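## Task

Pick up the small yellow sponge from the desk and set it down on a shelf at the far end of the aisle (either side will do). It must rest on the shelf surface itself, not on top of a carton, and must stay there without the robot holding it. The robot must not tip over or be left leaning, or the task fails.

## Robot and tools

ROBOT. A simulated Hello Robot Stretch 3 with a single arm: a two-wheel base (0.33 m long, 0.34 m wide), a lift that slides up a mast, and a telescoping arm that reaches out to the robot's RIGHT side. The base cannot drive sideways, so to shift the gripper forward or back you drive the base. Turning in place pivots about the point between the drive wheels, 0.05 m behind the front edge; with the arm in and wrist folded the swept radius is 0.28 m, and an unfolded level wrist reaches past it. Loose objects may occasionally get nudged by outside forces.

FRAMES. Base frame: origin on the floor between the drive wheels, x forward, y left, z up. Odometry frame = base frame at the start of the scene. hand_pose is reported in the base frame, located where closed fingertips meet; with all wrist joints at zero its x points up, y back along the arm toward the mast, z toward the rear. Fingertips are round pads 0.04 m wide.

execute_actions. Argument "actions": a list holding exactly one action object, or empty (empty just returns state and images). Optional "cameras": list from head_camera, nav_camera, wrist_camera, all; omitted/null/["all"] gives every camera, [] gives none; an unknown name rejects the call. An action may contain:
- "base": exactly one of {"translate_m": d}, a relative straight drive in metres from the base's last reported position, forward positive, range -1 to 1; or {"rotate_rad": d}, a relative in-place turn in radians, counter-clockwise (left) positive, range -3.2 to 3.2.
- "joints": absolute targets keyed by joint name: lift_m 0 to 1.1 (arm height on mast, m); arm_m 0 to 0.52 (extension, m); wrist_yaw_rad -1.345 to 4.42 (0 along the arm, positive toward the front, 3.0 folded over the base); wrist_pitch_rad -1.57 to 0.451 (0 level, negative tips fingers down); wrist_roll_rad -2.911 to 2.911 (0 fingers side by side); gripper_m -0.089 to 0.179 (larger is wider; the actual fingertip gap is 0.007 m less when almost shut, 0.025 m less when fully open, zero below 0.007); head_pan_rad -3.953 to 1.73 (0 forward, positive left, -1.57 looks along the arm); head_tilt_rad -1.53 to 0.419 (negative looks down). Done tolerances: ±0.004 for lift, arm, gripper; ±0.02 yaw, roll, head; ±0.05 pitch.
- "contact_limits": {"arm_m": effort percent 1 to 100}; the arm motion halts (contact_stop) when its effort hits that level (negative when retracting). Lower is gentler but too low stops immediately. It also caps holding force until the next action. Values above the reported maximum get clipped.
All motions in an action start together; each action lasts at most 15 s. Omitted joints or base may keep pushing toward earlier targets without showing it. Bad keys or out-of-range numbers reject the whole call. If a result reports a stop, remaining execute_actions, wait and finished_scene calls in that same reply are skipped.

wait: {"seconds": 0 to 10}; commands nothing, returns state and images. zoom_image: {"camera", "region": [x0, y0, x1, y1]} in pixels of that camera's latest full image, top-left origin, at most 504x504. finished_scene: {"scene": n} ends that scene for good and reports success; the goal must already hold stably. Replying without any tool call ends everything.

RESULT LINES. joint_positions: current joint values. base_status / joint_status: how each motion of the last action ended: done (for the base means wheels turned the commanded amount, slipping included), off_target (stopped short, may still push), contact_stop, time_out, torque_fault (old target dropped; it then holds where it stopped unless slack or switched off). on_its_own: what uncommanded joints do; "held at" is the held target, not the position. motor_effort: percent of max, positive toward higher values, peak of the last action in brackets; readings carry fixed bias and noise; an effort outside the rest range at rest suggests contact or load; positive wheel effort drives forward. lidar_m: 12 distances (m) from the base origin in 30-degree sectors, 1st straight ahead then counter-clockwise (4th left, 7th behind, 10th right), "-" for nothing; plane 0.17 m above the floor, range 0.15 to 12 m, misses glass and thin legs; the robot's own body may hide sectors 5, 6, 9, 10. wrist_depth_mm (45 to 1000) and head_depth_mm (280 to 4000, image sent sideways): 7x7 grids of median depth from top left. base_odometry counts wheel turns only; heading -3.142 to 3.142, left positive; turned_by_wheels and turned_by_imu give turning since the last result. base_tilt in degrees, forward/right positive, with a fixed bias up to about 4. contact_limits line shows current, default and maximum. Camera calibration (K, distortion, T_world_to_cam mapping base frame to camera) is given per camera and may be slightly off; head_camera and nav_camera move with head pan/tilt, wrist_camera rides on the gripper.

SPEED. Full base speed (0.30 m/s, 1.9 rad/s) only when stowed: lift_m under 0.30, arm_m under 0.03, wrist_yaw_rad above 2.54; otherwise 0.10 m/s and 0.63 rad/s.

GRIPPING. Command gripper_m below the object's width to grasp (lower squeezes harder; excessive squeeze triggers a stall guard that weakens grip). Open at least 0.02 above the contact value to release. Neither the reading nor done confirms a grasp; check images. To re-squeeze, send a new value.

SAFETY. Fold or unfold the wrist (yaw to 3.0) only with lift_m 0.32 to 0.95, wrist_pitch_rad -0.4 and roll near 0; once folded the lift may go down to 0.25. With yaw below -0.4 keep pitch at -0.5 or lower. Arm and lift stop and go slack on firm contact; a slack lift may sink under load or be pushed up by closing fingers on a surface. Base, wrist and head have no contact stop and will keep pushing; a wrist servo pushed hard for several seconds shuts off for 10 s. Pushing against something solid with the gripper above about 0.45 m, pushing again after a contact stop, driving while holding onto something fixed, or snagging furniture (especially reversing) can tip the robot. If it leans, back off in small steps, free the gripper, and lower lift_m to about 0.2 if needed. Avoid drops, slams and hard pushes. While you think, the robot keeps its last command; base commands are relative to the last reported position. Fewer seconds of robot motion is better.

Each tool is called after "Call:" as a command line: name --argument value for each argument, lists and objects as JSON in quotes; but a table of rows of numbers goes row by row, as --pt "numbers of a row", without its own name.

## Session

I'll start by looking at the current state and camera images.

Call:
execute_actions --actions '[]'

Scene clock: 0.00 s.
base_odometry: x=+0.000 y=+0.000 heading=+0.000 (m, m, rad; odometry frame)
turned_by_wheels: +0.000 (rad since the last result)
turned_by_imu: +0.000 (rad since the last result)
base_tilt: forward=+2.2 right=-0.6 (deg)
lidar_m: 1.33 1.39 1.89 1.40 1.91 2.48 2.39 1.46 1.35 1.05 1.85 1.38
head_depth_mm: 1300 1298 1290 1286 1276 1269 1263 / 1315 1303 1300 1292 1281 1278 1271 / 1327 1317 1312 1300 1292 1293 1284 / 1330 1316 1309 1311 1304 1296 1290 / 1341 1328 1317 1310 1296 1286 1289 / 1333 1336 1328 1314 1309 1310 1294 / 1359 1340 1330 1333 1314 1301 1314
base_status: not commanded
joint_positions: lift_m=+0.581 arm_m=+0.000 wrist_yaw_rad=+3.129 wrist_pitch_rad=-0.577 wrist_roll_rad=+0.011 gripper_m=+0.037 head_pan_rad=+0.016 head_tilt_rad=-0.010
joint_status: not commanded
motor_effort: left_wheel=+0 right_wheel=+0 lift_m=+37 arm_m=+0 wrist_yaw_rad=+0 wrist_pitch_rad=+6 wrist_roll_rad=+0 gripper_m=+0 head_pan_rad=+0 head_tilt_rad=+1 (%)
hand_pose: x=-0.0186 y=+0.0562 z=+0.5602 quat_wxyz=(+0.207, +0.683, +0.196, +0.673) (m; base frame)
wrist_depth_mm: - - - - - - - / - - - - - - - / - - - - - - - / 967 - - - - - - / 824 844 829 860 855 877 887 / 706 722 - 753 771 758 762 / 629 634 656 682 665 672 678
pictures: head_camera (sideways: a quarter turn clockwise sets it upright), nav_camera (sideways: a quarter turn counterclockwise sets it upright), wrist_camera
Images, in order (width x height): head_camera 896x504, nav_camera 672x504, wrist_camera 644x364.

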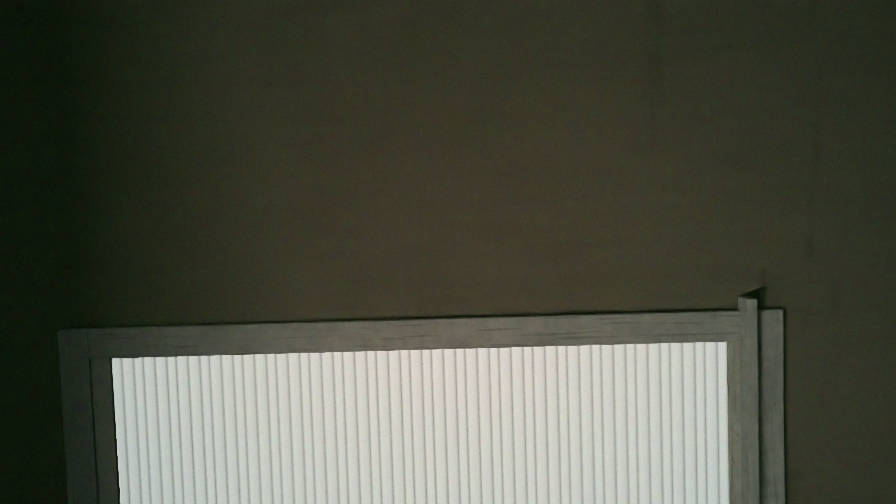

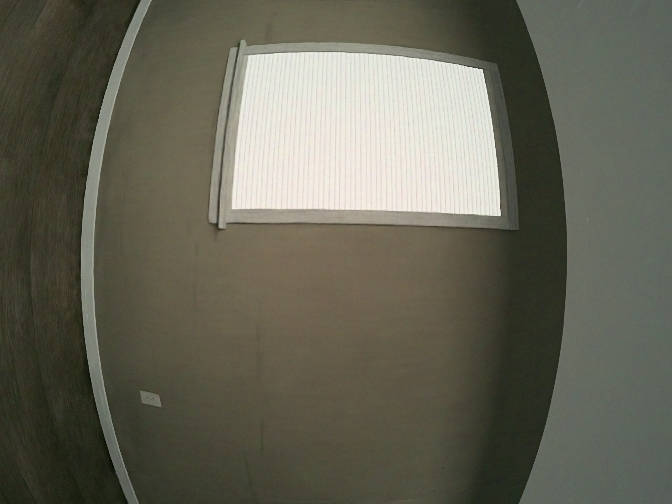

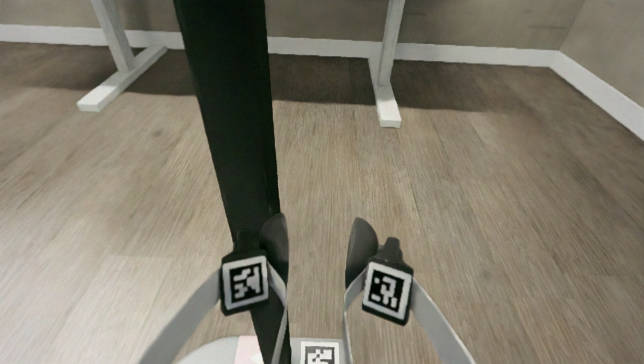

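Call:
execute_actions --actions '[{"joints": {"head_pan_rad": 1.57, "head_tilt_rad": -0.5}}]' --cameras '["head_camera", "nav_camera"]'

Scene clock: 1.47 s.
base_odometry: x=+0.000 y=+0.000 heading=+0.000 (m, m, rad; odometry frame)
turned_by_wheels: +0.000 (rad since the last result)
turned_by_imu: +0.000 (rad since the last result)
base_tilt: forward=+2.2 right=-0.7 (deg)
lidar_m: 1.33 1.39 1.90 1.40 1.92 2.48 2.39 1.46 1.35 1.05 1.85 1.37
head_depth_mm: 1597 1712 1843 1303 2139 1690 1389 / 1596 1722 1827 1327 1980 1665 1400 / 1580 1721 1826 1329 2141 1714 1403 / 1599 1713 1849 1343 2166 1718 1417 / 1587 1729 1849 1355 2166 1732 1420 / 1586 1719 1846 1372 2159 1741 1418 / 1595 1722 1850 1393 2173 1750 1445
base_status: not commanded
joint_positions: lift_m=+0.581 arm_m=+0.000 wrist_yaw_rad=+3.129 wrist_pitch_rad=-0.577 wrist_roll_rad=+0.011 gripper_m=+0.037 head_pan_rad=+1.563 head_tilt_rad=-0.494
joint_status: all done
motor_effort: left_wheel=+0(1) right_wheel=+0(0) lift_m=+36(36) arm_m=-1(1) wrist_yaw_rad=+0(1) wrist_pitch_rad=+6(6) wrist_roll_rad=+0(0) gripper_m=+1(0) head_pan_rad=+3(46) head_tilt_rad=-3(24) (%)
hand_pose: x=-0.0186 y=+0.0562 z=+0.5602 quat_wxyz=(+0.207, +0.683, +0.196, +0.673) (m; base frame)
wrist_depth_mm: - - - - - - - / - - - - - - - / - - - - - - - / 965 - - - - - - / 790 834 844 847 858 862 903 / 714 718 - 740 766 760 774 / 629 637 666 667 652 671 672
pictures: head_camera (sideways: a quarter turn clockwise sets it upright), nav_camera (sideways: a quarter turn counterclockwise sets it upright)
camera_calibration (this result's frames):
head_camera: T_world_to_cam=[[-0.0228076, -0.444771, -0.895354, 1.18931], [-0.998989, -0.0245608, 0.0376481, -0.0345698], [-0.0387354, 0.895308, -0.443761, 0.537965], [0, 0, 0, 1]] pos_world=[0.0134287, 0.0464776, 1.30488]
nav_camera: T_world_to_cam=[[0.00449881, 0.453618, 0.891185, -1.11769], [0.999915, 0.00885905, -0.009557, 0.0564206], [-0.0122303, 0.891152, -0.453539, 0.549679], [0, 0, 0, 1]] pos_world=[-0.0446648, 0.0166541, 1.24591]
Images, in order (width x height): head_camera 896x504, nav_camera 672x504.

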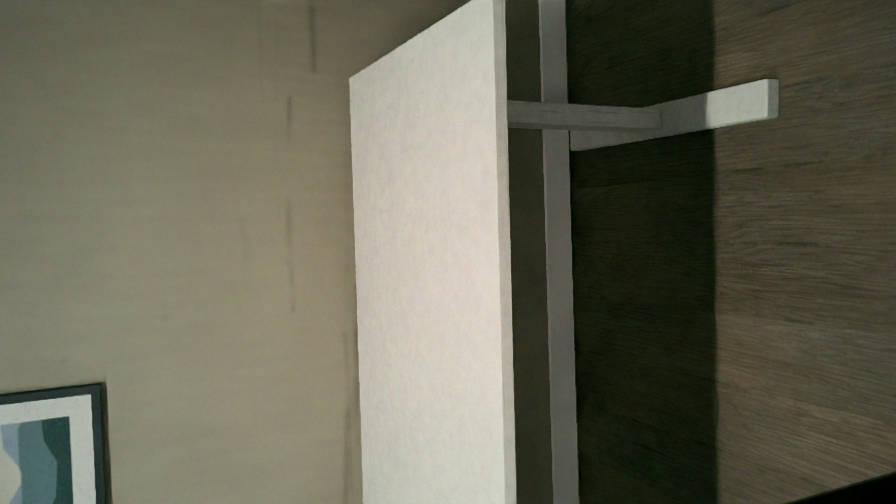

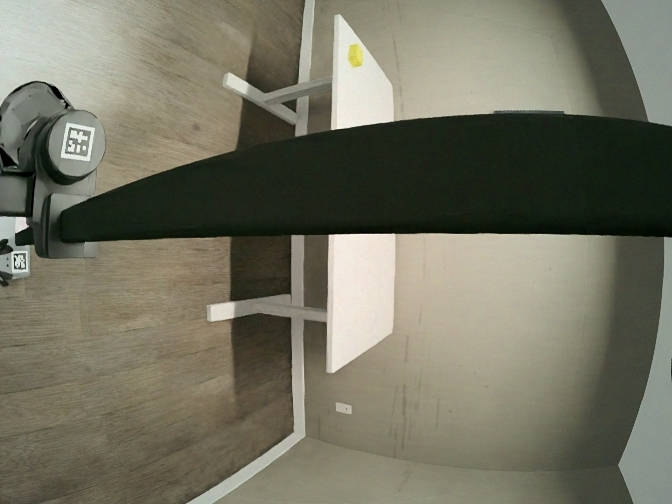

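Call:
execute_actions --actions '[{"joints": {"head_pan_rad": -1.57, "head_tilt_rad": -0.4}}]' --cameras '["head_camera", "nav_camera"]'

Call:
execute_actions --actions '[{"joints": {"head_pan_rad": -3.14, "head_tilt_rad": -0.3}}]' --cameras '["head_camera", "nav_camera"]'

Scene clock: 4.37 s.
base_odometry: x=+0.000 y=+0.000 heading=+0.000 (m, m, rad; odometry frame)
turned_by_wheels: +0.000 (rad since the last result)
turned_by_imu: +0.000 (rad since the last result)
base_tilt: forward=+2.3 right=-0.5 (deg)
lidar_m: 1.33 1.39 1.89 1.40 1.92 2.47 2.39 1.47 1.35 1.05 1.85 1.37
head_depth_mm: 2524 2708 2816 3080 2443 1860 1496 / 895 951 1012 1085 1177 1261 1389 / 898 952 1016 1091 1175 1267 1381 / 899 957 1021 1095 1182 1278 1395 / 903 955 1019 1096 1199 1314 1438 / 2540 2800 2917 3206 2560 1918 1520 / 2607 2773 3007 3147 2575 1914 1547
base_status: not commanded
joint_positions: lift_m=+0.581 arm_m=+0.000 wrist_yaw_rad=+3.129 wrist_pitch_rad=-0.577 wrist_roll_rad=+0.011 gripper_m=+0.037 head_pan_rad=-1.563 head_tilt_rad=-0.409
joint_status: all done
motor_effort: left_wheel=+0(0) right_wheel=+0(0) lift_m=+37(37) arm_m=+0(0) wrist_yaw_rad=+0(0) wrist_pitch_rad=+6(6) wrist_roll_rad=+0(0) gripper_m=+0(1) head_pan_rad=-4(45) head_tilt_rad=+4(11) (%)
hand_pose: x=-0.0186 y=+0.0562 z=+0.5602 quat_wxyz=(+0.207, +0.683, +0.196, +0.673) (m; base frame)
wrist_depth_mm: - - - - - - - / - - - - - - - / - - - - - - - / 969 - - - - - - / 810 821 836 861 842 873 891 / 712 713 - 741 771 762 771 / 641 644 670 676 660 664 675
pictures: head_camera (sideways: a quarter turn clockwise sets it upright), nav_camera (sideways: a quarter turn counterclockwise sets it upright)
camera_calibration (this result's frames):
head_camera: T_world_to_cam=[[0.0162807, 0.367663, -0.929816, 1.23404], [0.998441, 0.0436785, 0.0347534, -0.0429896], [0.0533906, -0.928933, -0.366379, 0.436705], [0, 0, 0, 1]] pos_world=[-0.000484382, -0.046164, 1.30892]
nav_camera: T_world_to_cam=[[0.00217037, -0.376537, 0.926399, -1.16362], [-0.999638, -0.0256713, -0.00809218, 0.0667118], [0.0268289, -0.926046, -0.376456, 0.449133], [0, 0, 0, 1]] pos_world=[0.0571634, -0.0205141, 1.24759]
Images, in order (width x height): head_camera 896x504, nav_camera 672x504.

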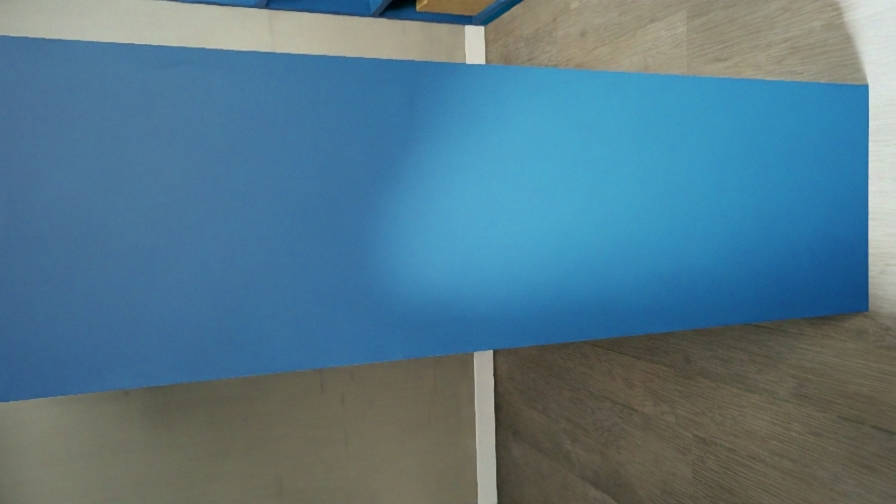

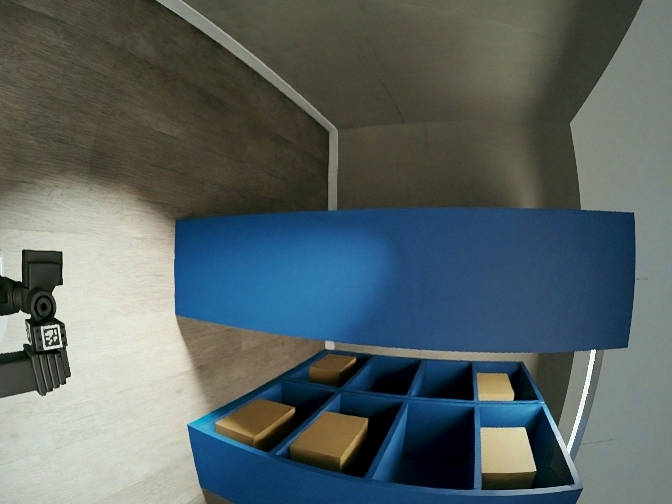

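Scene clock: 5.67 s.
base_odometry: x=+0.000 y=+0.000 heading=+0.000 (m, m, rad; odometry frame)
turned_by_wheels: +0.000 (rad since the last result)
turned_by_imu: +0.000 (rad since the last result)
base_tilt: forward=+2.2 right=-0.7 (deg)
lidar_m: 1.33 1.39 1.90 1.41 1.92 2.48 2.39 1.46 1.35 1.05 1.85 1.38
head_depth_mm: 2148 2234 2338 2505 2595 2105 1631 / 2150 2243 2388 2482 2620 2111 1647 / 2158 2276 2389 2483 2604 2105 1653 / 2170 2274 2401 2522 2661 2148 1665 / 2198 2305 2403 2523 2650 2154 1687 / 2209 2315 2444 2570 2682 2184 1669 / 2212 2331 2418 2587 2694 2192 1682
base_status: not commanded
joint_positions: lift_m=+0.581 arm_m=+0.000 wrist_yaw_rad=+3.129 wrist_pitch_rad=-0.577 wrist_roll_rad=+0.011 gripper_m=+0.037 head_pan_rad=-3.133 head_tilt_rad=-0.310
joint_status: all done
motor_effort: left_wheel=+0(0) right_wheel=+0(1) lift_m=+37(36) arm_m=+0(0) wrist_yaw_rad=+0(0) wrist_pitch_rad=+6(6) wrist_roll_rad=+0(0) gripper_m=+1(0) head_pan_rad=-4(47) head_tilt_rad=+4(15) (%)
hand_pose: x=-0.0186 y=+0.0562 z=+0.5602 quat_wxyz=(+0.207, +0.683, +0.196, +0.673) (m; base frame)
wrist_depth_mm: - - - - - - - / - - - - - - - / - - - - - - - / 955 - - - - - - / 806 837 852 856 871 888 878 / 715 725 - 740 772 756 764 / 640 640 662 660 659 673 678
pictures: head_camera (sideways: a quarter turn clockwise sets it upright), nav_camera (sideways: a quarter turn counterclockwise sets it upright)
camera_calibration (this result's frames):
head_camera: T_world_to_cam=[[0.274185, -0.0168166, -0.96153, 1.27388], [0.0477154, -0.998378, 0.0310673, -0.0323955], [-0.960492, -0.054398, -0.272938, 0.32128], [0, 0, 0, 1]] pos_world=[-0.0391443, 0.00655634, 1.31356]
nav_camera: T_world_to_cam=[[-0.283337, -0.00164403, 0.959019, -1.20446], [-0.0271676, 0.999611, -0.0063129, 0.0584642], [-0.958636, -0.0278429, -0.283271, 0.333871], [0, 0, 0, 1]] pos_world=[-0.0196204, -0.0511257, 1.25005]
Images, in order (width x height): head_camera 896x504, nav_camera 672x504.

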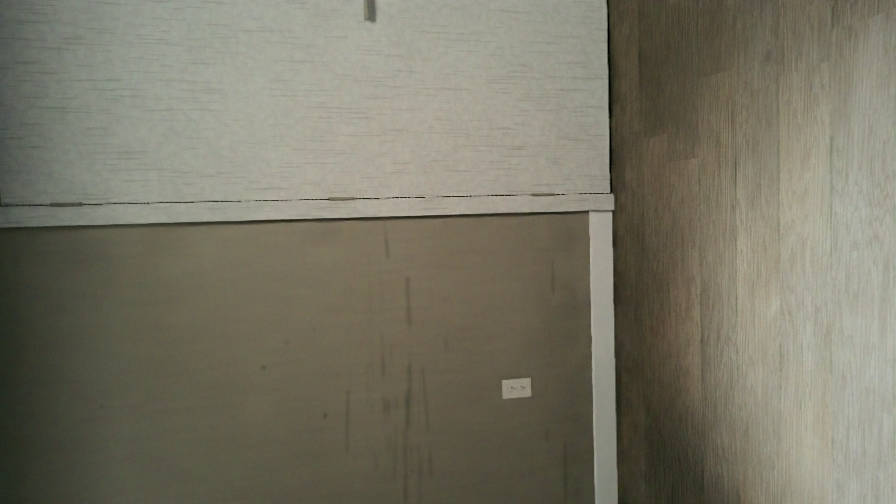

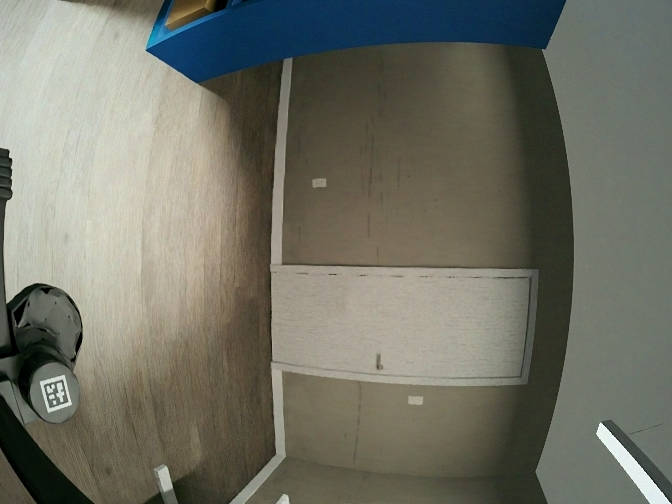

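Call:
execute_actions --actions '[{"joints": {"head_pan_rad": -2.0, "head_tilt_rad": -0.35}}]' --cameras '["head_camera", "nav_camera"]'

Scene clock: 7.27 s.
base_odometry: x=+0.000 y=+0.000 heading=+0.000 (m, m, rad; odometry frame)
turned_by_wheels: +0.000 (rad since the last result)
turned_by_imu: +0.000 (rad since the last result)
base_tilt: forward=+2.1 right=-0.6 (deg)
lidar_m: 1.33 1.39 1.89 1.40 1.91 2.47 2.39 1.46 1.35 1.05 1.86 1.38
head_depth_mm: 1166 1223 1284 1362 1452 1545 1586 / 1345 2022 2095 1662 1671 1741 1582 / 1615 2039 2129 1989 2038 1957 1592 / 1940 2028 2145 2518 2559 2053 1599 / 2700 2838 3001 3115 2873 2000 1513 / 2645 2708 1022 1067 1121 1186 1258 / 894 930 973 1018 1072 1129 1187
base_status: not commanded
joint_positions: lift_m=+0.581 arm_m=+0.000 wrist_yaw_rad=+3.129 wrist_pitch_rad=-0.577 wrist_roll_rad=+0.011 gripper_m=+0.037 head_pan_rad=-2.007 head_tilt_rad=-0.346
joint_status: all done
motor_effort: left_wheel=+0(0) right_wheel=+0(0) lift_m=+36(36) arm_m=+0(1) wrist_yaw_rad=+0(0) wrist_pitch_rad=+6(6) wrist_roll_rad=+0(0) gripper_m=+0(0) head_pan_rad=+4(47) head_tilt_rad=-2(8) (%)
hand_pose: x=-0.0186 y=+0.0562 z=+0.5602 quat_wxyz=(+0.207, +0.683, +0.196, +0.673) (m; base frame)
wrist_depth_mm: - - - - - - - / - - - - - - - / - - - - - - - / 958 - - - - - - / 815 828 842 848 876 860 879 / 717 719 - 745 769 760 753 / 652 641 645 676 659 672 668
pictures: head_camera (sideways: a quarter turn clockwise sets it upright), nav_camera (sideways: a quarter turn counterclockwise sets it upright)
camera_calibration (this result's frames):
head_camera: T_world_to_cam=[[0.147612, 0.270965, -0.951204, 1.26116], [0.921109, -0.387951, 0.0324281, -0.0394933], [-0.360234, -0.880949, -0.306855, 0.361762], [0, 0, 0, 1]] pos_world=[-0.0194661, -0.038358, 1.31191]
nav_camera: T_world_to_cam=[[-0.134853, -0.28709, 0.948364, -1.19145], [-0.913749, 0.406219, -0.00696, 0.0647145], [-0.383245, -0.867505, -0.317108, 0.374398], [0, 0, 0, 1]] pos_world=[0.041948, -0.0435498, 1.24911]
Images, in order (width x height): head_camera 896x504, nav_camera 672x504.

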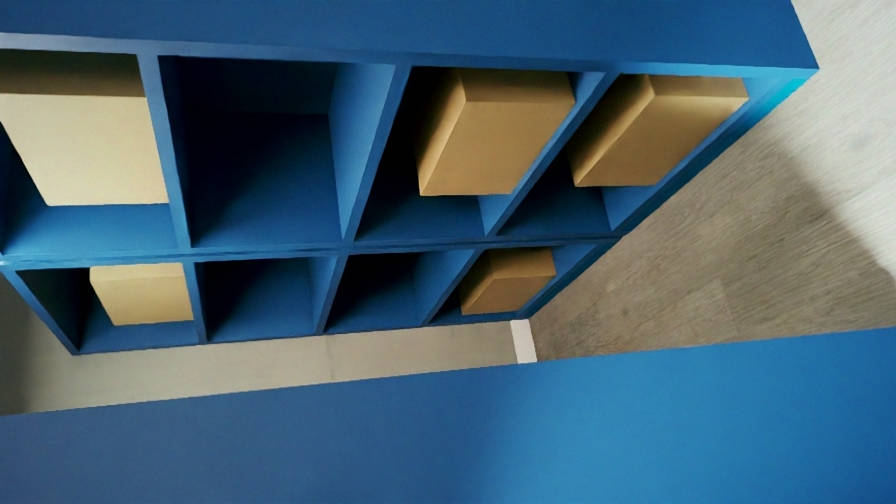

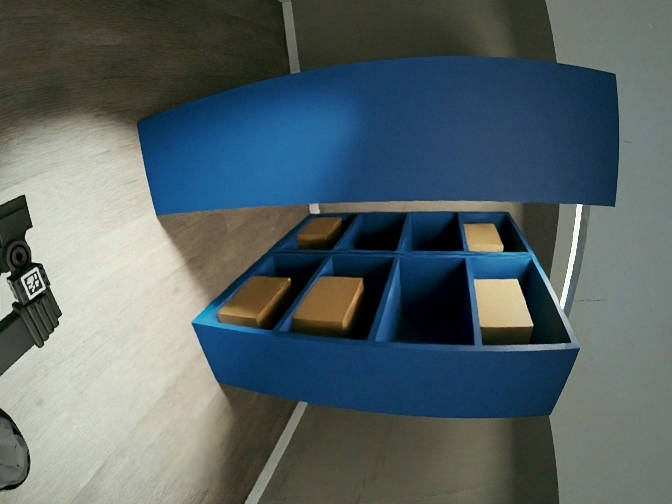

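Call:
execute_actions --actions '[{"joints": {"head_pan_rad": -3.95, "head_tilt_rad": -0.35}}]' --cameras '["head_camera", "nav_camera"]'

Scene clock: 11.43 s.
base_odometry: x=+0.000 y=+0.000 heading=+0.000 (m, m, rad; odometry frame)
turned_by_wheels: +0.000 (rad since the last result)
turned_by_imu: +0.000 (rad since the last result)
base_tilt: forward=+2.2 right=-0.6 (deg)
lidar_m: 1.33 1.39 1.90 1.41 1.91 2.47 2.39 1.46 1.35 1.05 1.85 1.37
head_depth_mm: - - - - - - - / - - - - - - - / 2163 2277 2410 2478 2609 2025 1589 / 2357 2530 2706 2817 2812 2022 1599 / 2608 2797 2948 3138 2842 2075 1597 / 2587 2670 2818 2942 2856 2066 1617 / 2377 2485 2573 2701 2732 2079 1643
base_status: not commanded
joint_positions: lift_m=+0.581 arm_m=+0.000 wrist_yaw_rad=+3.129 wrist_pitch_rad=-0.577 wrist_roll_rad=+0.011 gripper_m=+0.037 head_pan_rad=-3.930 head_tilt_rad=-0.346
joint_status: head_pan_rad off_target (ended at -3.930, target -3.950); the others done
joint sent to its limit — the command would take head_pan_rad past its lower limit, so that joint was sent only as far as its limit.
motor_effort: left_wheel=+0(0) right_wheel=+0(0) lift_m=+37(36) arm_m=+0(0) wrist_yaw_rad=+1(0) wrist_pitch_rad=+6(6) wrist_roll_rad=+0(0) gripper_m=+0(0) head_pan_rad=-3(49) head_tilt_rad=-1(1) (%)
hand_pose: x=-0.0186 y=+0.0562 z=+0.5602 quat_wxyz=(+0.207, +0.683, +0.196, +0.673) (m; base frame)
wrist_depth_mm: - - - - - - - / - - - - - - - / - - - - - - - / 966 - - - - - - / 810 842 839 849 881 858 887 / 712 721 - 722 758 756 761 / 630 636 653 650 660 668 674
pictures: head_camera (sideways: a quarter turn clockwise sets it upright), nav_camera (sideways: a quarter turn counterclockwise sets it upright)
camera_calibration (this result's frames):
head_camera: T_world_to_cam=[[0.203692, -0.231996, -0.951151, 1.26075], [-0.681371, -0.73122, 0.0324346, -0.0297266], [-0.703025, 0.641479, -0.307019, 0.364066], [0, 0, 0, 1]] pos_world=[-0.0211117, 0.0372108, 1.3119]
nav_camera: T_world_to_cam=[[-0.223223, 0.225568, 0.948309, -1.19084], [0.695985, 0.718023, -0.00696312, 0.0548992], [-0.682479, 0.658454, -0.317271, 0.376436], [0, 0, 0, 1]] pos_world=[-0.0471231, -0.0186687, 1.2491]
Images, in order (width x height): head_camera 896x504, nav_camera 672x504.

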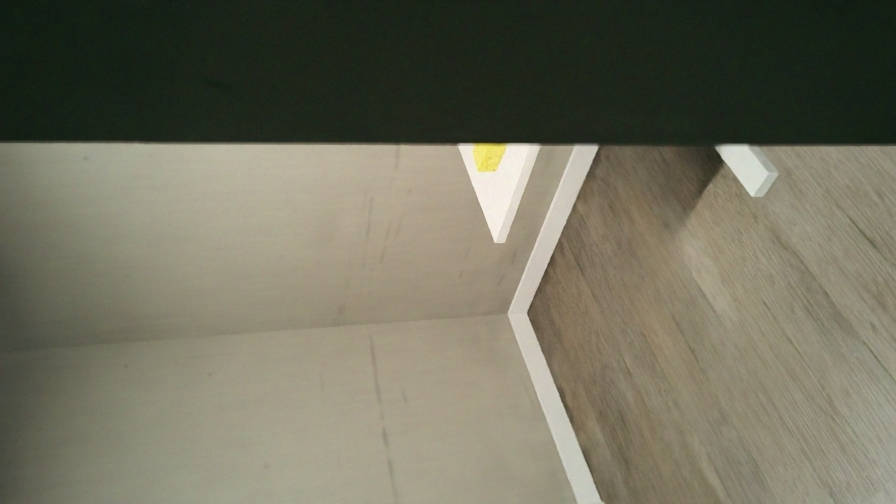

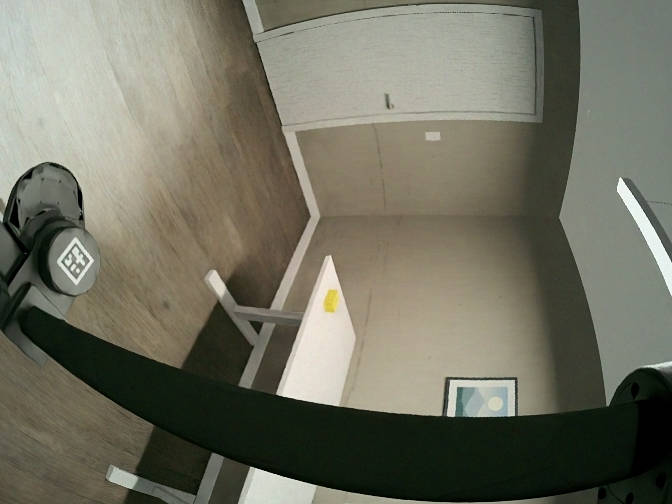

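Call:
zoom_image --camera "nav_camera" --region '[290, 260, 380, 340]'

Call:
zoom_image --camera "head_camera" --region '[420, 120, 580, 260]'

Region (290, 260, 380, 340) of nav_camera's 672x504 image, scaled by 5.600, with more detail than that image has.

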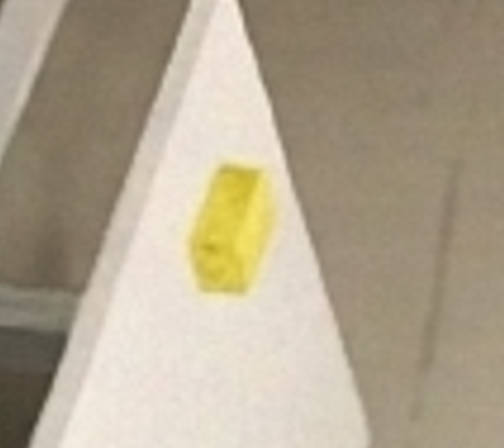

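Region (420, 120, 580, 260) of head_camera's 896x504 image, scaled by 3.150, with more detail than that image has; it fills the top 441 rows of this view, and the rest is white.

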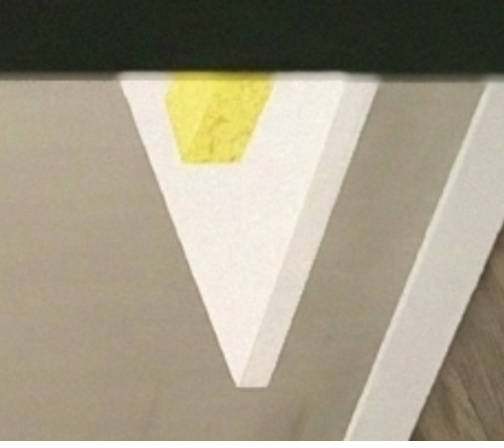

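Call:
execute_actions --actions '[{"base": {"rotate_rad": 2.65}, "joints": {"lift_m": 0.86, "wrist_pitch_rad": -0.4, "wrist_roll_rad": 0.0, "head_pan_rad": -0.45, "head_tilt_rad": -0.45}}]' --cameras '["head_camera", "nav_camera"]'

Scene clock: 23.47 s.
base_odometry: x=+0.000 y=+0.000 heading=+2.650 (m, m, rad; odometry frame)
turned_by_wheels: +2.650 (rad since the last result)
turned_by_imu: +2.668 (rad since the last result)
base_tilt: forward=+2.2 right=-0.5 (deg)
lidar_m: 2.45 2.39 1.40 1.07 1.06 1.77 1.36 1.33 1.41 1.41 1.41 1.70
head_depth_mm: 1656 1767 1876 1461 2136 1786 1447 / 1775 1906 2001 1486 2244 1807 1460 / 1897 2044 2182 1600 2073 1811 1465 / 2049 2197 2367 1744 2371 1816 1471 / 2199 2396 2583 2848 2379 1826 1475 / 2363 2619 2905 3086 2397 1843 1483 / 2554 2716 2836 2963 2443 1833 1482
base_status: done
joint_positions: lift_m=+0.860 arm_m=+0.000 wrist_yaw_rad=+3.129 wrist_pitch_rad=-0.422 wrist_roll_rad=+0.004 gripper_m=+0.037 head_pan_rad=-0.457 head_tilt_rad=-0.444
joint_status: all done
motor_effort: left_wheel=-3(8) right_wheel=+3(7) lift_m=+44(46) arm_m=+0(1) wrist_yaw_rad=+0(0) wrist_pitch_rad=+11(13) wrist_roll_rad=-1(0) gripper_m=+0(0) head_pan_rad=+4(49) head_tilt_rad=-2(12) (%)
hand_pose: x=-0.0184 y=+0.0784 z=+0.8714 quat_wxyz=(+0.153, +0.693, +0.144, +0.689) (m; base frame)
wrist_depth_mm: - 827 - - - - - / - 922 - - - - - / - - - - - - - / - - - - - - - / - - - - - - - / - - - - - - - / 951 964 - - - - -
pictures: head_camera (sideways: a quarter turn clockwise sets it upright), nav_camera (sideways: a quarter turn counterclockwise sets it upright)
camera_calibration (this result's frames):
head_camera: T_world_to_cam=[[-0.350818, 0.193957, -0.916137, 1.21843], [0.409886, 0.911426, 0.0360013, -0.0410224], [0.841974, -0.362882, -0.399245, 0.474664], [0, 0, 0, 1]] pos_world=[0.0446055, -0.0266866, 1.30723]
nav_camera: T_world_to_cam=[[0.36691, -0.181389, 0.912401, -1.14757], [-0.425655, -0.904844, -0.00871534, 0.0640214], [0.827161, -0.38517, -0.409205, 0.486868], [0, 0, 0, 1]] pos_world=[0.0455888, 0.037299, 1.24684]
Images, in order (width x height): head_camera 896x504, nav_camera 672x504.

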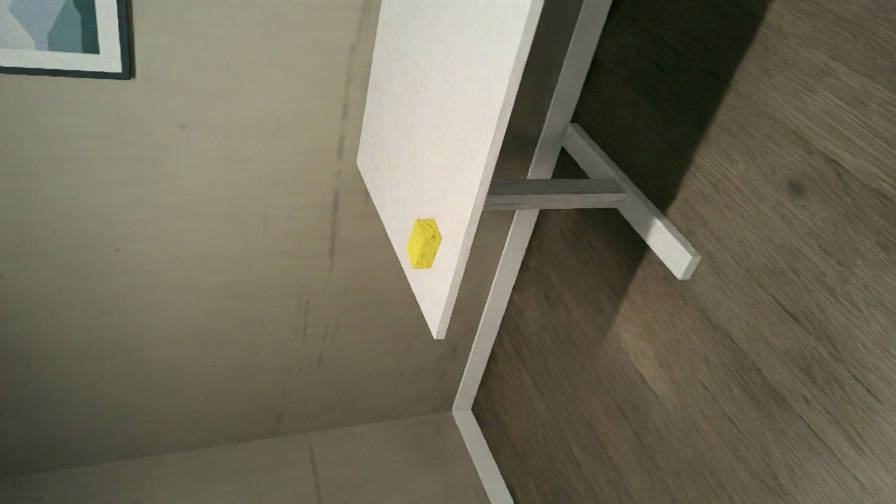

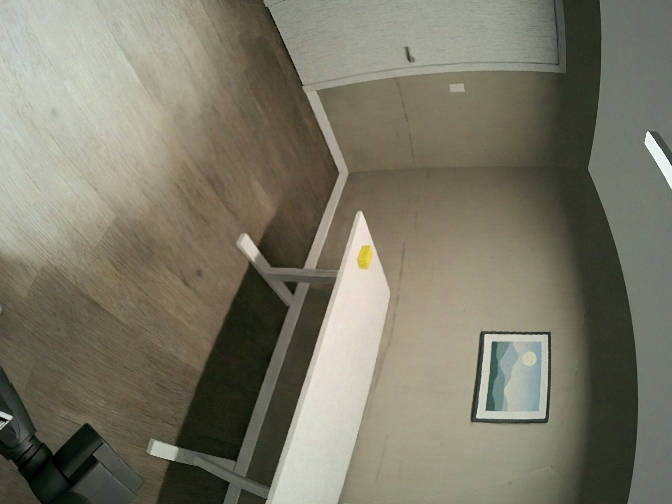

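Call:
zoom_image --camera "head_camera" --region '[380, 190, 480, 290]'

Region (380, 190, 480, 290) of head_camera's 896x504 image, scaled by 5.040, with more detail than that image has.

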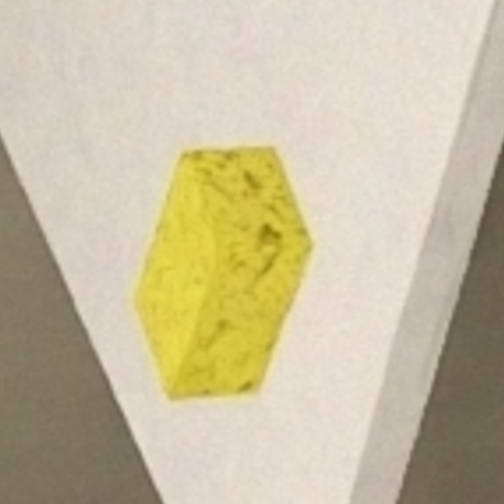

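Call:
execute_actions --actions '[{"base": {"translate_m": 1.0}, "joints": {"wrist_yaw_rad": 0.0, "gripper_m": 0.17, "head_pan_rad": -1.2, "head_tilt_rad": -0.75}}]' --cameras '["head_camera", "wrist_camera"]'

Scene clock: 39.87 s.
base_odometry: x=-0.881 y=+0.472 heading=+2.650 (m, m, rad; odometry frame)
turned_by_wheels: +0.000 (rad since the last result)
turned_by_imu: +0.005 (rad since the last result)
base_tilt: forward=+2.2 right=-0.5 (deg)
lidar_m: 1.53 1.50 1.61 1.51 1.50 1.63 2.28 2.23 1.49 1.43 0.96 1.48
head_depth_mm: 1256 1384 1116 899 1634 - - / 1247 1372 1132 878 1681 1385 1211 / 1242 1369 1144 884 1660 1392 1213 / 1227 1371 1150 876 1660 1411 1217 / 1214 1356 1156 873 1557 1413 1232 / 1207 1356 1222 911 1643 1425 1236 / 1205 1348 1509 1716 1699 1431 1240
base_status: done
joint_positions: lift_m=+0.860 arm_m=+0.000 wrist_yaw_rad=+0.002 wrist_pitch_rad=-0.422 wrist_roll_rad=+0.002 gripper_m=+0.170 head_pan_rad=-1.193 head_tilt_rad=-0.740
joint_status: all done
motor_effort: left_wheel=-3(4) right_wheel=+3(7) lift_m=+44(44) arm_m=+0(1) wrist_yaw_rad=-2(3) wrist_pitch_rad=+11(11) wrist_roll_rad=-1(1) gripper_m=+1(84) head_pan_rad=-4(45) head_tilt_rad=-3(23) (%)
hand_pose: x=-0.0211 y=-0.3693 z=+0.8714 quat_wxyz=(+0.691, +0.149, -0.692, -0.148) (m; base frame)
wrist_depth_mm: 838 925 - - - - - / 867 861 927 944 - - - / 580 598 614 640 670 752 - / 431 458 498 - - - - / - - - - - - - / - - - - - - - / 916 992 - - - - -
pictures: head_camera (sideways: a quarter turn clockwise sets it upright), wrist_camera
camera_calibration (this result's frames):
head_camera: T_world_to_cam=[[-0.222035, 0.61147, -0.759477, 1.01336], [0.920031, 0.389313, 0.0444699, -0.0551438], [0.322866, -0.688868, -0.649013, 0.802798], [0, 0, 0, 1]] pos_world=[0.0165398, -0.0451501, 1.2931]
wrist_camera: T_world_to_cam=[[-0.999084, -0.0363473, 0.0225783, -0.0541119], [-0.0386659, 0.5409, -0.840198, 0.969326], [0.0183263, -0.840301, -0.54181, 0.325247], [0, 0, 0, 1]] pos_world=[-0.0225431, -0.25297, 0.99187]
Images, in order (width x height): head_camera 896x504, wrist_camera 644x364.

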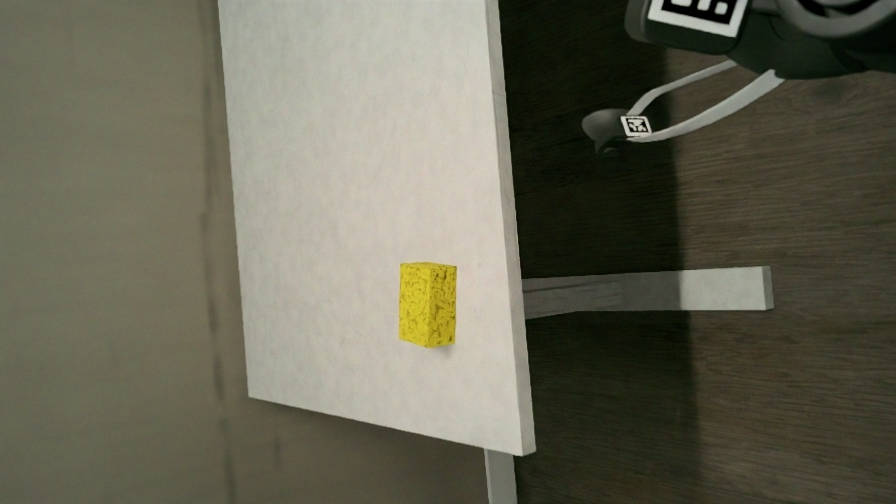

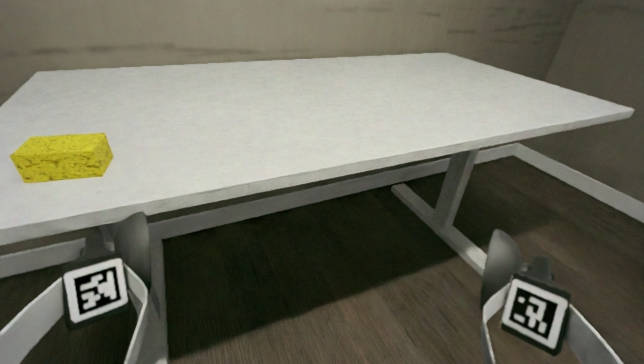

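Call:
zoom_image --camera "head_camera" --region '[370, 240, 490, 360]'

Region (370, 240, 490, 360) of head_camera's 896x504 image, scaled by 4.200, with more detail than that image has.

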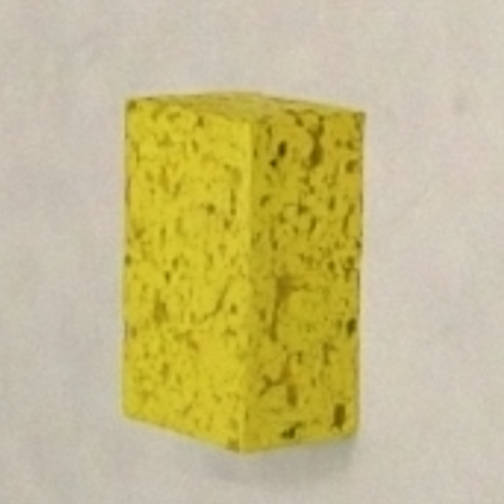

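Call:
execute_actions --actions '[{"base": {"translate_m": 0.318}, "joints": {"wrist_yaw_rad": 0.33, "arm_m": 0.285, "gripper_m": 0.175, "head_pan_rad": -1.5, "head_tilt_rad": -0.8}}]' --cameras '["head_camera", "wrist_camera"]'

Scene clock: 47.50 s.
base_odometry: x=-1.162 y=+0.622 heading=+2.650 (m, m, rad; odometry frame)
turned_by_wheels: +0.000 (rad since the last result)
turned_by_imu: +0.001 (rad since the last result)
base_tilt: forward=+2.2 right=-0.6 (deg)
lidar_m: 1.24 1.21 1.29 1.90 1.66 1.89 2.57 2.52 1.65 0.84 1.26 1.34
head_depth_mm: 1349 1349 - 847 1578 1353 1182 / 1297 1374 - 803 1574 1357 1184 / 1245 1335 - 790 1563 1362 1190 / 1196 1305 1055 803 1454 1347 1197 / 1150 1269 1098 849 1497 1387 1200 / 1115 1239 1108 1564 1621 1377 1213 / 1077 1191 1347 1529 1630 1385 1219
base_status: done
joint_positions: lift_m=+0.860 arm_m=+0.285 wrist_yaw_rad=+0.329 wrist_pitch_rad=-0.422 wrist_roll_rad=+0.002 gripper_m=+0.175 head_pan_rad=-1.493 head_tilt_rad=-0.790
joint_status: all done
motor_effort: left_wheel=-2(4) right_wheel=+3(8) lift_m=+44(44) arm_m=+2(2) wrist_yaw_rad=+1(3) wrist_pitch_rad=+11(11) wrist_roll_rad=-1(0) gripper_m=+0(36) head_pan_rad=-4(28) head_tilt_rad=-4(11) (%)
hand_pose: x=+0.0508 y=-0.6416 z=+0.8714 quat_wxyz=(+0.706, +0.260, -0.658, -0.033) (m; base frame)
wrist_depth_mm: 630 657 675 703 720 733 754 / 695 731 727 754 774 795 851 / 752 757 655 638 661 698 719 / 821 866 471 487 501 505 517 / 921 924 377 384 395 404 413 / - 316 317 323 328 335 344 / 922 276 271 232 275 281 292
pictures: head_camera (sideways: a quarter turn clockwise sets it upright), wrist_camera
camera_calibration (this result's frames):
head_camera: T_world_to_cam=[[-0.0341483, 0.68663, -0.726205, 0.968851], [0.994184, 0.0975966, 0.0455286, -0.0569715], [0.102136, -0.720426, -0.685969, 0.852215], [0, 0, 0, 1]] pos_world=[0.00268268, -0.0457243, 1.29077]
wrist_camera: T_world_to_cam=[[-0.934419, -0.355458, 0.0225875, -0.200189], [-0.210355, 0.499578, -0.840341, 1.1018], [0.287421, -0.789982, -0.541588, 0.113532], [0, 0, 0, 1]] pos_world=[0.0120781, -0.531906, 0.991898]
Images, in order (width x height): head_camera 896x504, wrist_camera 644x364.

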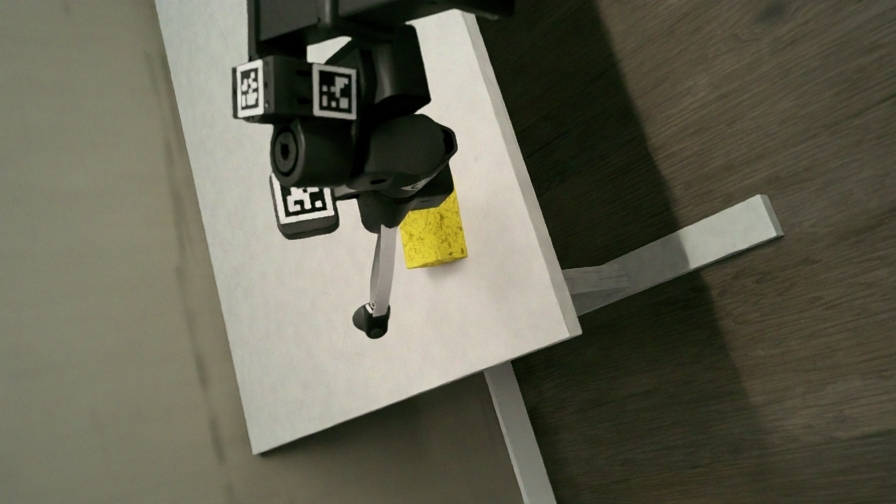

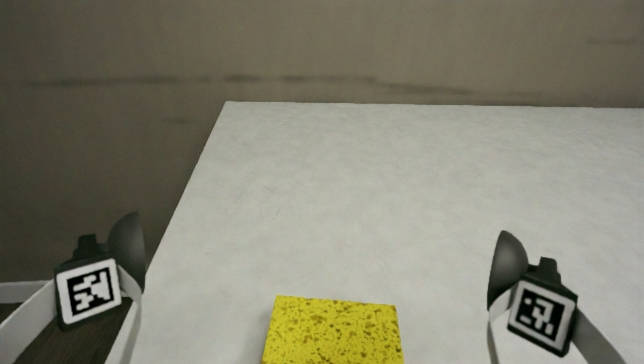

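Call:
execute_actions --actions '[{"joints": {"arm_m": 0.31, "lift_m": 0.745}}]' --cameras '["head_camera", "wrist_camera"]'

Scene clock: 50.27 s.
base_odometry: x=-1.162 y=+0.622 heading=+2.650 (m, m, rad; odometry frame)
turned_by_wheels: +0.000 (rad since the last result)
turned_by_imu: +0.000 (rad since the last result)
base_tilt: forward=+2.0 right=-0.6 (deg)
lidar_m: 1.24 1.22 1.29 1.90 1.66 1.89 2.57 2.52 1.64 0.85 1.26 1.34
head_depth_mm: 1354 1350 1025 - - 1347 1164 / 1298 1369 1050 - 1577 1352 1187 / 1240 1332 1041 - 1563 1356 1191 / 1195 1307 1053 799 1453 1331 1203 / 1154 1273 1067 847 1491 1376 1203 / 1117 1234 1106 1565 1615 1392 1208 / 1073 1201 1339 1524 1639 1395 1224
base_status: not commanded
joint_positions: lift_m=+0.745 arm_m=+0.310 wrist_yaw_rad=+0.329 wrist_pitch_rad=-0.422 wrist_roll_rad=+0.002 gripper_m=+0.175 head_pan_rad=-1.493 head_tilt_rad=-0.790
joint_status: all done
motor_effort: left_wheel=-2(3) right_wheel=+3(3) lift_m=+28(38) arm_m=+2(3) wrist_yaw_rad=+1(0) wrist_pitch_rad=+11(11) wrist_roll_rad=-1(0) gripper_m=+0(1) head_pan_rad=-3(3) head_tilt_rad=-4(4) (%)
hand_pose: x=+0.0508 y=-0.6666 z=+0.7570 quat_wxyz=(+0.706, +0.260, -0.658, -0.033) (m; base frame)
wrist_depth_mm: 615 635 658 667 679 713 748 / 672 669 519 552 589 625 658 / 742 727 360 370 386 399 415 / 803 267 273 279 288 296 303 / 838 221 204 159 169 236 239 / - 181 135 134 136 192 199 / 150 155 148 140 137 162 169
pictures: head_camera (sideways: a quarter turn clockwise sets it upright), wrist_camera
camera_calibration (this result's frames):
head_camera: T_world_to_cam=[[-0.0341483, 0.68663, -0.726204, 0.968851], [0.994184, 0.0975966, 0.0455286, -0.0569715], [0.102136, -0.720426, -0.68597, 0.852215], [0, 0, 0, 1]] pos_world=[0.00268268, -0.0457243, 1.29077]
wrist_camera: T_world_to_cam=[[-0.93442, -0.355455, 0.0225919, -0.206493], [-0.21032, 0.499474, -0.840411, 1.01815], [0.287444, -0.790049, -0.541478, 0.0316849], [0, 0, 0, 1]] pos_world=[0.0120784, -0.556906, 0.877486]
Images, in order (width x height): head_camera 896x504, wrist_camera 644x364.

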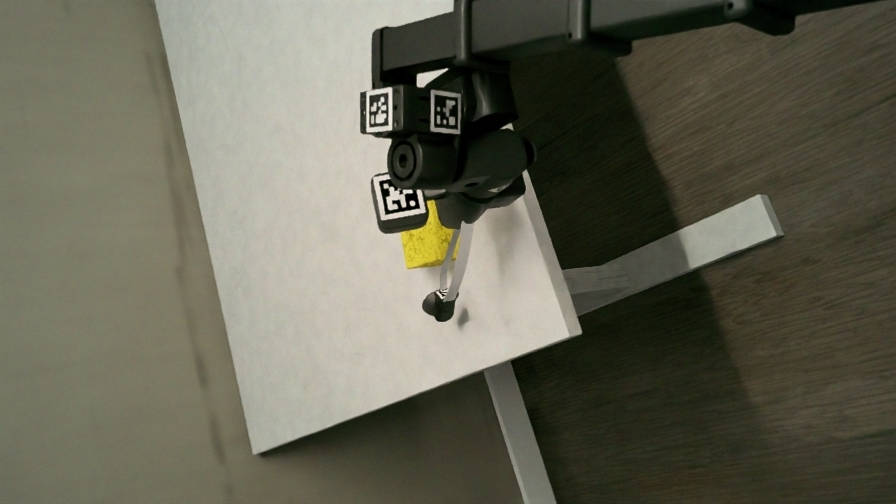

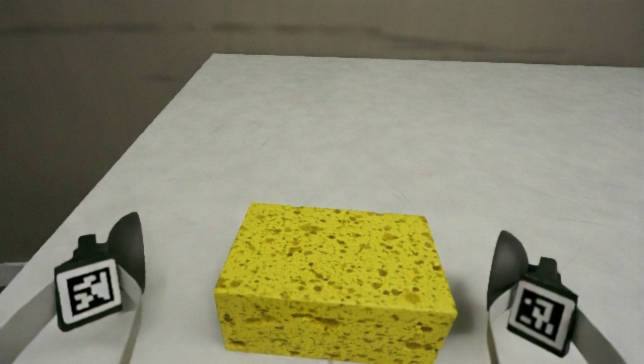

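Call:
execute_actions --actions '[{"joints": {"lift_m": 0.738, "gripper_m": 0.06}}]' --cameras '["head_camera", "wrist_camera"]'

Scene clock: 52.97 s.
base_odometry: x=-1.162 y=+0.622 heading=+2.650 (m, m, rad; odometry frame)
turned_by_wheels: +0.000 (rad since the last result)
turned_by_imu: +0.000 (rad since the last result)
base_tilt: forward=+2.2 right=-0.6 (deg)
lidar_m: 1.23 1.22 1.29 1.90 1.66 1.88 2.58 2.52 1.65 0.85 1.27 1.34
head_depth_mm: 1353 1357 1018 - - 1353 1163 / 1296 1370 1034 - 1577 1357 1184 / 1246 1336 1038 - 1562 1357 1196 / 1205 1298 1055 798 1450 1340 1194 / 1152 1275 1064 848 1489 1374 1206 / 1114 1245 1109 1564 1614 1390 1219 / 1079 1200 1351 1539 1632 1405 1220
base_status: not commanded
joint_positions: lift_m=+0.738 arm_m=+0.310 wrist_yaw_rad=+0.329 wrist_pitch_rad=-0.422 wrist_roll_rad=+0.002 gripper_m=+0.061 head_pan_rad=-1.493 head_tilt_rad=-0.790
joint_status: all done
motor_effort: left_wheel=-3(2) right_wheel=+3(3) lift_m=+28(28) arm_m=+2(2) wrist_yaw_rad=+1(1) wrist_pitch_rad=+11(11) wrist_roll_rad=+0(1) gripper_m=-20(94) head_pan_rad=-3(4) head_tilt_rad=-3(4) (%)
hand_pose: x=+0.0508 y=-0.6666 z=+0.7501 quat_wxyz=(+0.706, +0.259, -0.658, -0.033) (m; base frame)
wrist_depth_mm: 627 646 658 687 697 726 729 / 680 689 502 530 560 598 632 / 745 726 344 352 367 381 399 / 794 251 260 268 273 283 288 / 208 207 147 149 159 224 227 / 170 177 133 131 130 187 189 / 150 147 147 145 146 154 160
pictures: head_camera (sideways: a quarter turn clockwise sets it upright), wrist_camera
camera_calibration (this result's frames):
head_camera: T_world_to_cam=[[-0.0341481, 0.68663, -0.726204, 0.968851], [0.994184, 0.0975964, 0.0455286, -0.0569715], [0.102136, -0.720426, -0.68597, 0.852215], [0, 0, 0, 1]] pos_world=[0.00268267, -0.0457243, 1.29077]
wrist_camera: T_world_to_cam=[[-0.93442, -0.355456, 0.0225922, -0.206336], [-0.210317, 0.499466, -0.840417, 1.01228], [0.287447, -0.790054, -0.541469, 0.0278893], [0, 0, 0, 1]] pos_world=[0.0120786, -0.556906, 0.870497]
Images, in order (width x height): head_camera 896x504, wrist_camera 644x364.

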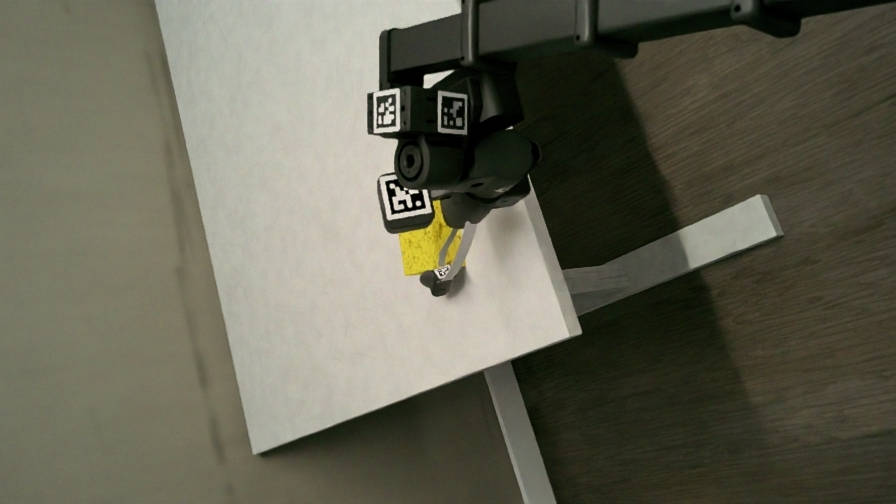

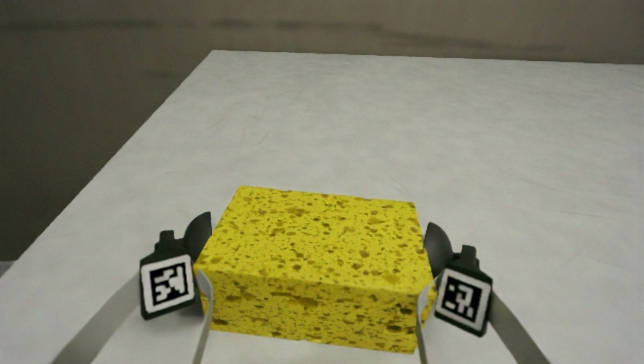

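Call:
execute_actions --actions '[{"joints": {"lift_m": 0.8}}]' --cameras '["wrist_camera"]'

Scene clock: 54.47 s.
base_odometry: x=-1.162 y=+0.622 heading=+2.650 (m, m, rad; odometry frame)
turned_by_wheels: +0.000 (rad since the last result)
turned_by_imu: +0.000 (rad since the last result)
base_tilt: forward=+2.1 right=-0.6 (deg)
lidar_m: 1.24 1.22 1.28 1.90 1.66 1.89 2.57 2.52 1.65 0.85 1.26 1.34
head_depth_mm: 1353 1350 1097 - 1536 1347 1180 / 1288 1369 1112 785 1574 1350 1191 / 1248 1329 1116 773 1542 1356 1191 / 1196 1298 1058 797 1457 1342 1198 / 1154 1268 1062 847 1497 1380 1205 / 1113 1244 1107 1576 1626 1386 1217 / 1079 1194 1334 1530 1633 1400 1221
base_status: not commanded
joint_positions: lift_m=+0.800 arm_m=+0.310 wrist_yaw_rad=+0.329 wrist_pitch_rad=-0.422 wrist_roll_rad=+0.002 gripper_m=+0.061 head_pan_rad=-1.493 head_tilt_rad=-0.790
joint_status: all done
motor_effort: left_wheel=-3(2) right_wheel=+2(3) lift_m=+44(46) arm_m=+2(2) wrist_yaw_rad=+1(0) wrist_pitch_rad=+11(11) wrist_roll_rad=+0(0) gripper_m=-19(20) head_pan_rad=-4(3) head_tilt_rad=-3(4) (%)
hand_pose: x=+0.0508 y=-0.6666 z=+0.8115 quat_wxyz=(+0.706, +0.259, -0.658, -0.033) (m; base frame)
wrist_depth_mm: 633 644 674 666 704 710 738 / 673 698 703 707 744 761 801 / 747 747 480 506 523 540 559 / 787 786 363 371 383 397 405 / 880 302 146 149 159 314 325 / - 250 133 131 130 262 264 / 881 210 203 148 147 217 227
pictures: wrist_camera
camera_calibration (this result's frames):
wrist_camera: T_world_to_cam=[[-0.93442, -0.355456, 0.0225923, -0.207724], [-0.210317, 0.499465, -0.840417, 1.06389], [0.287447, -0.790054, -0.541469, 0.0611409], [0, 0, 0, 1]] pos_world=[0.0120786, -0.556908, 0.93191]
Images, in order (width x height): wrist_camera 644x364.

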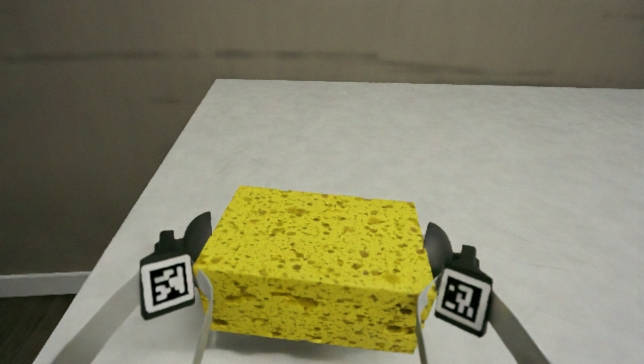

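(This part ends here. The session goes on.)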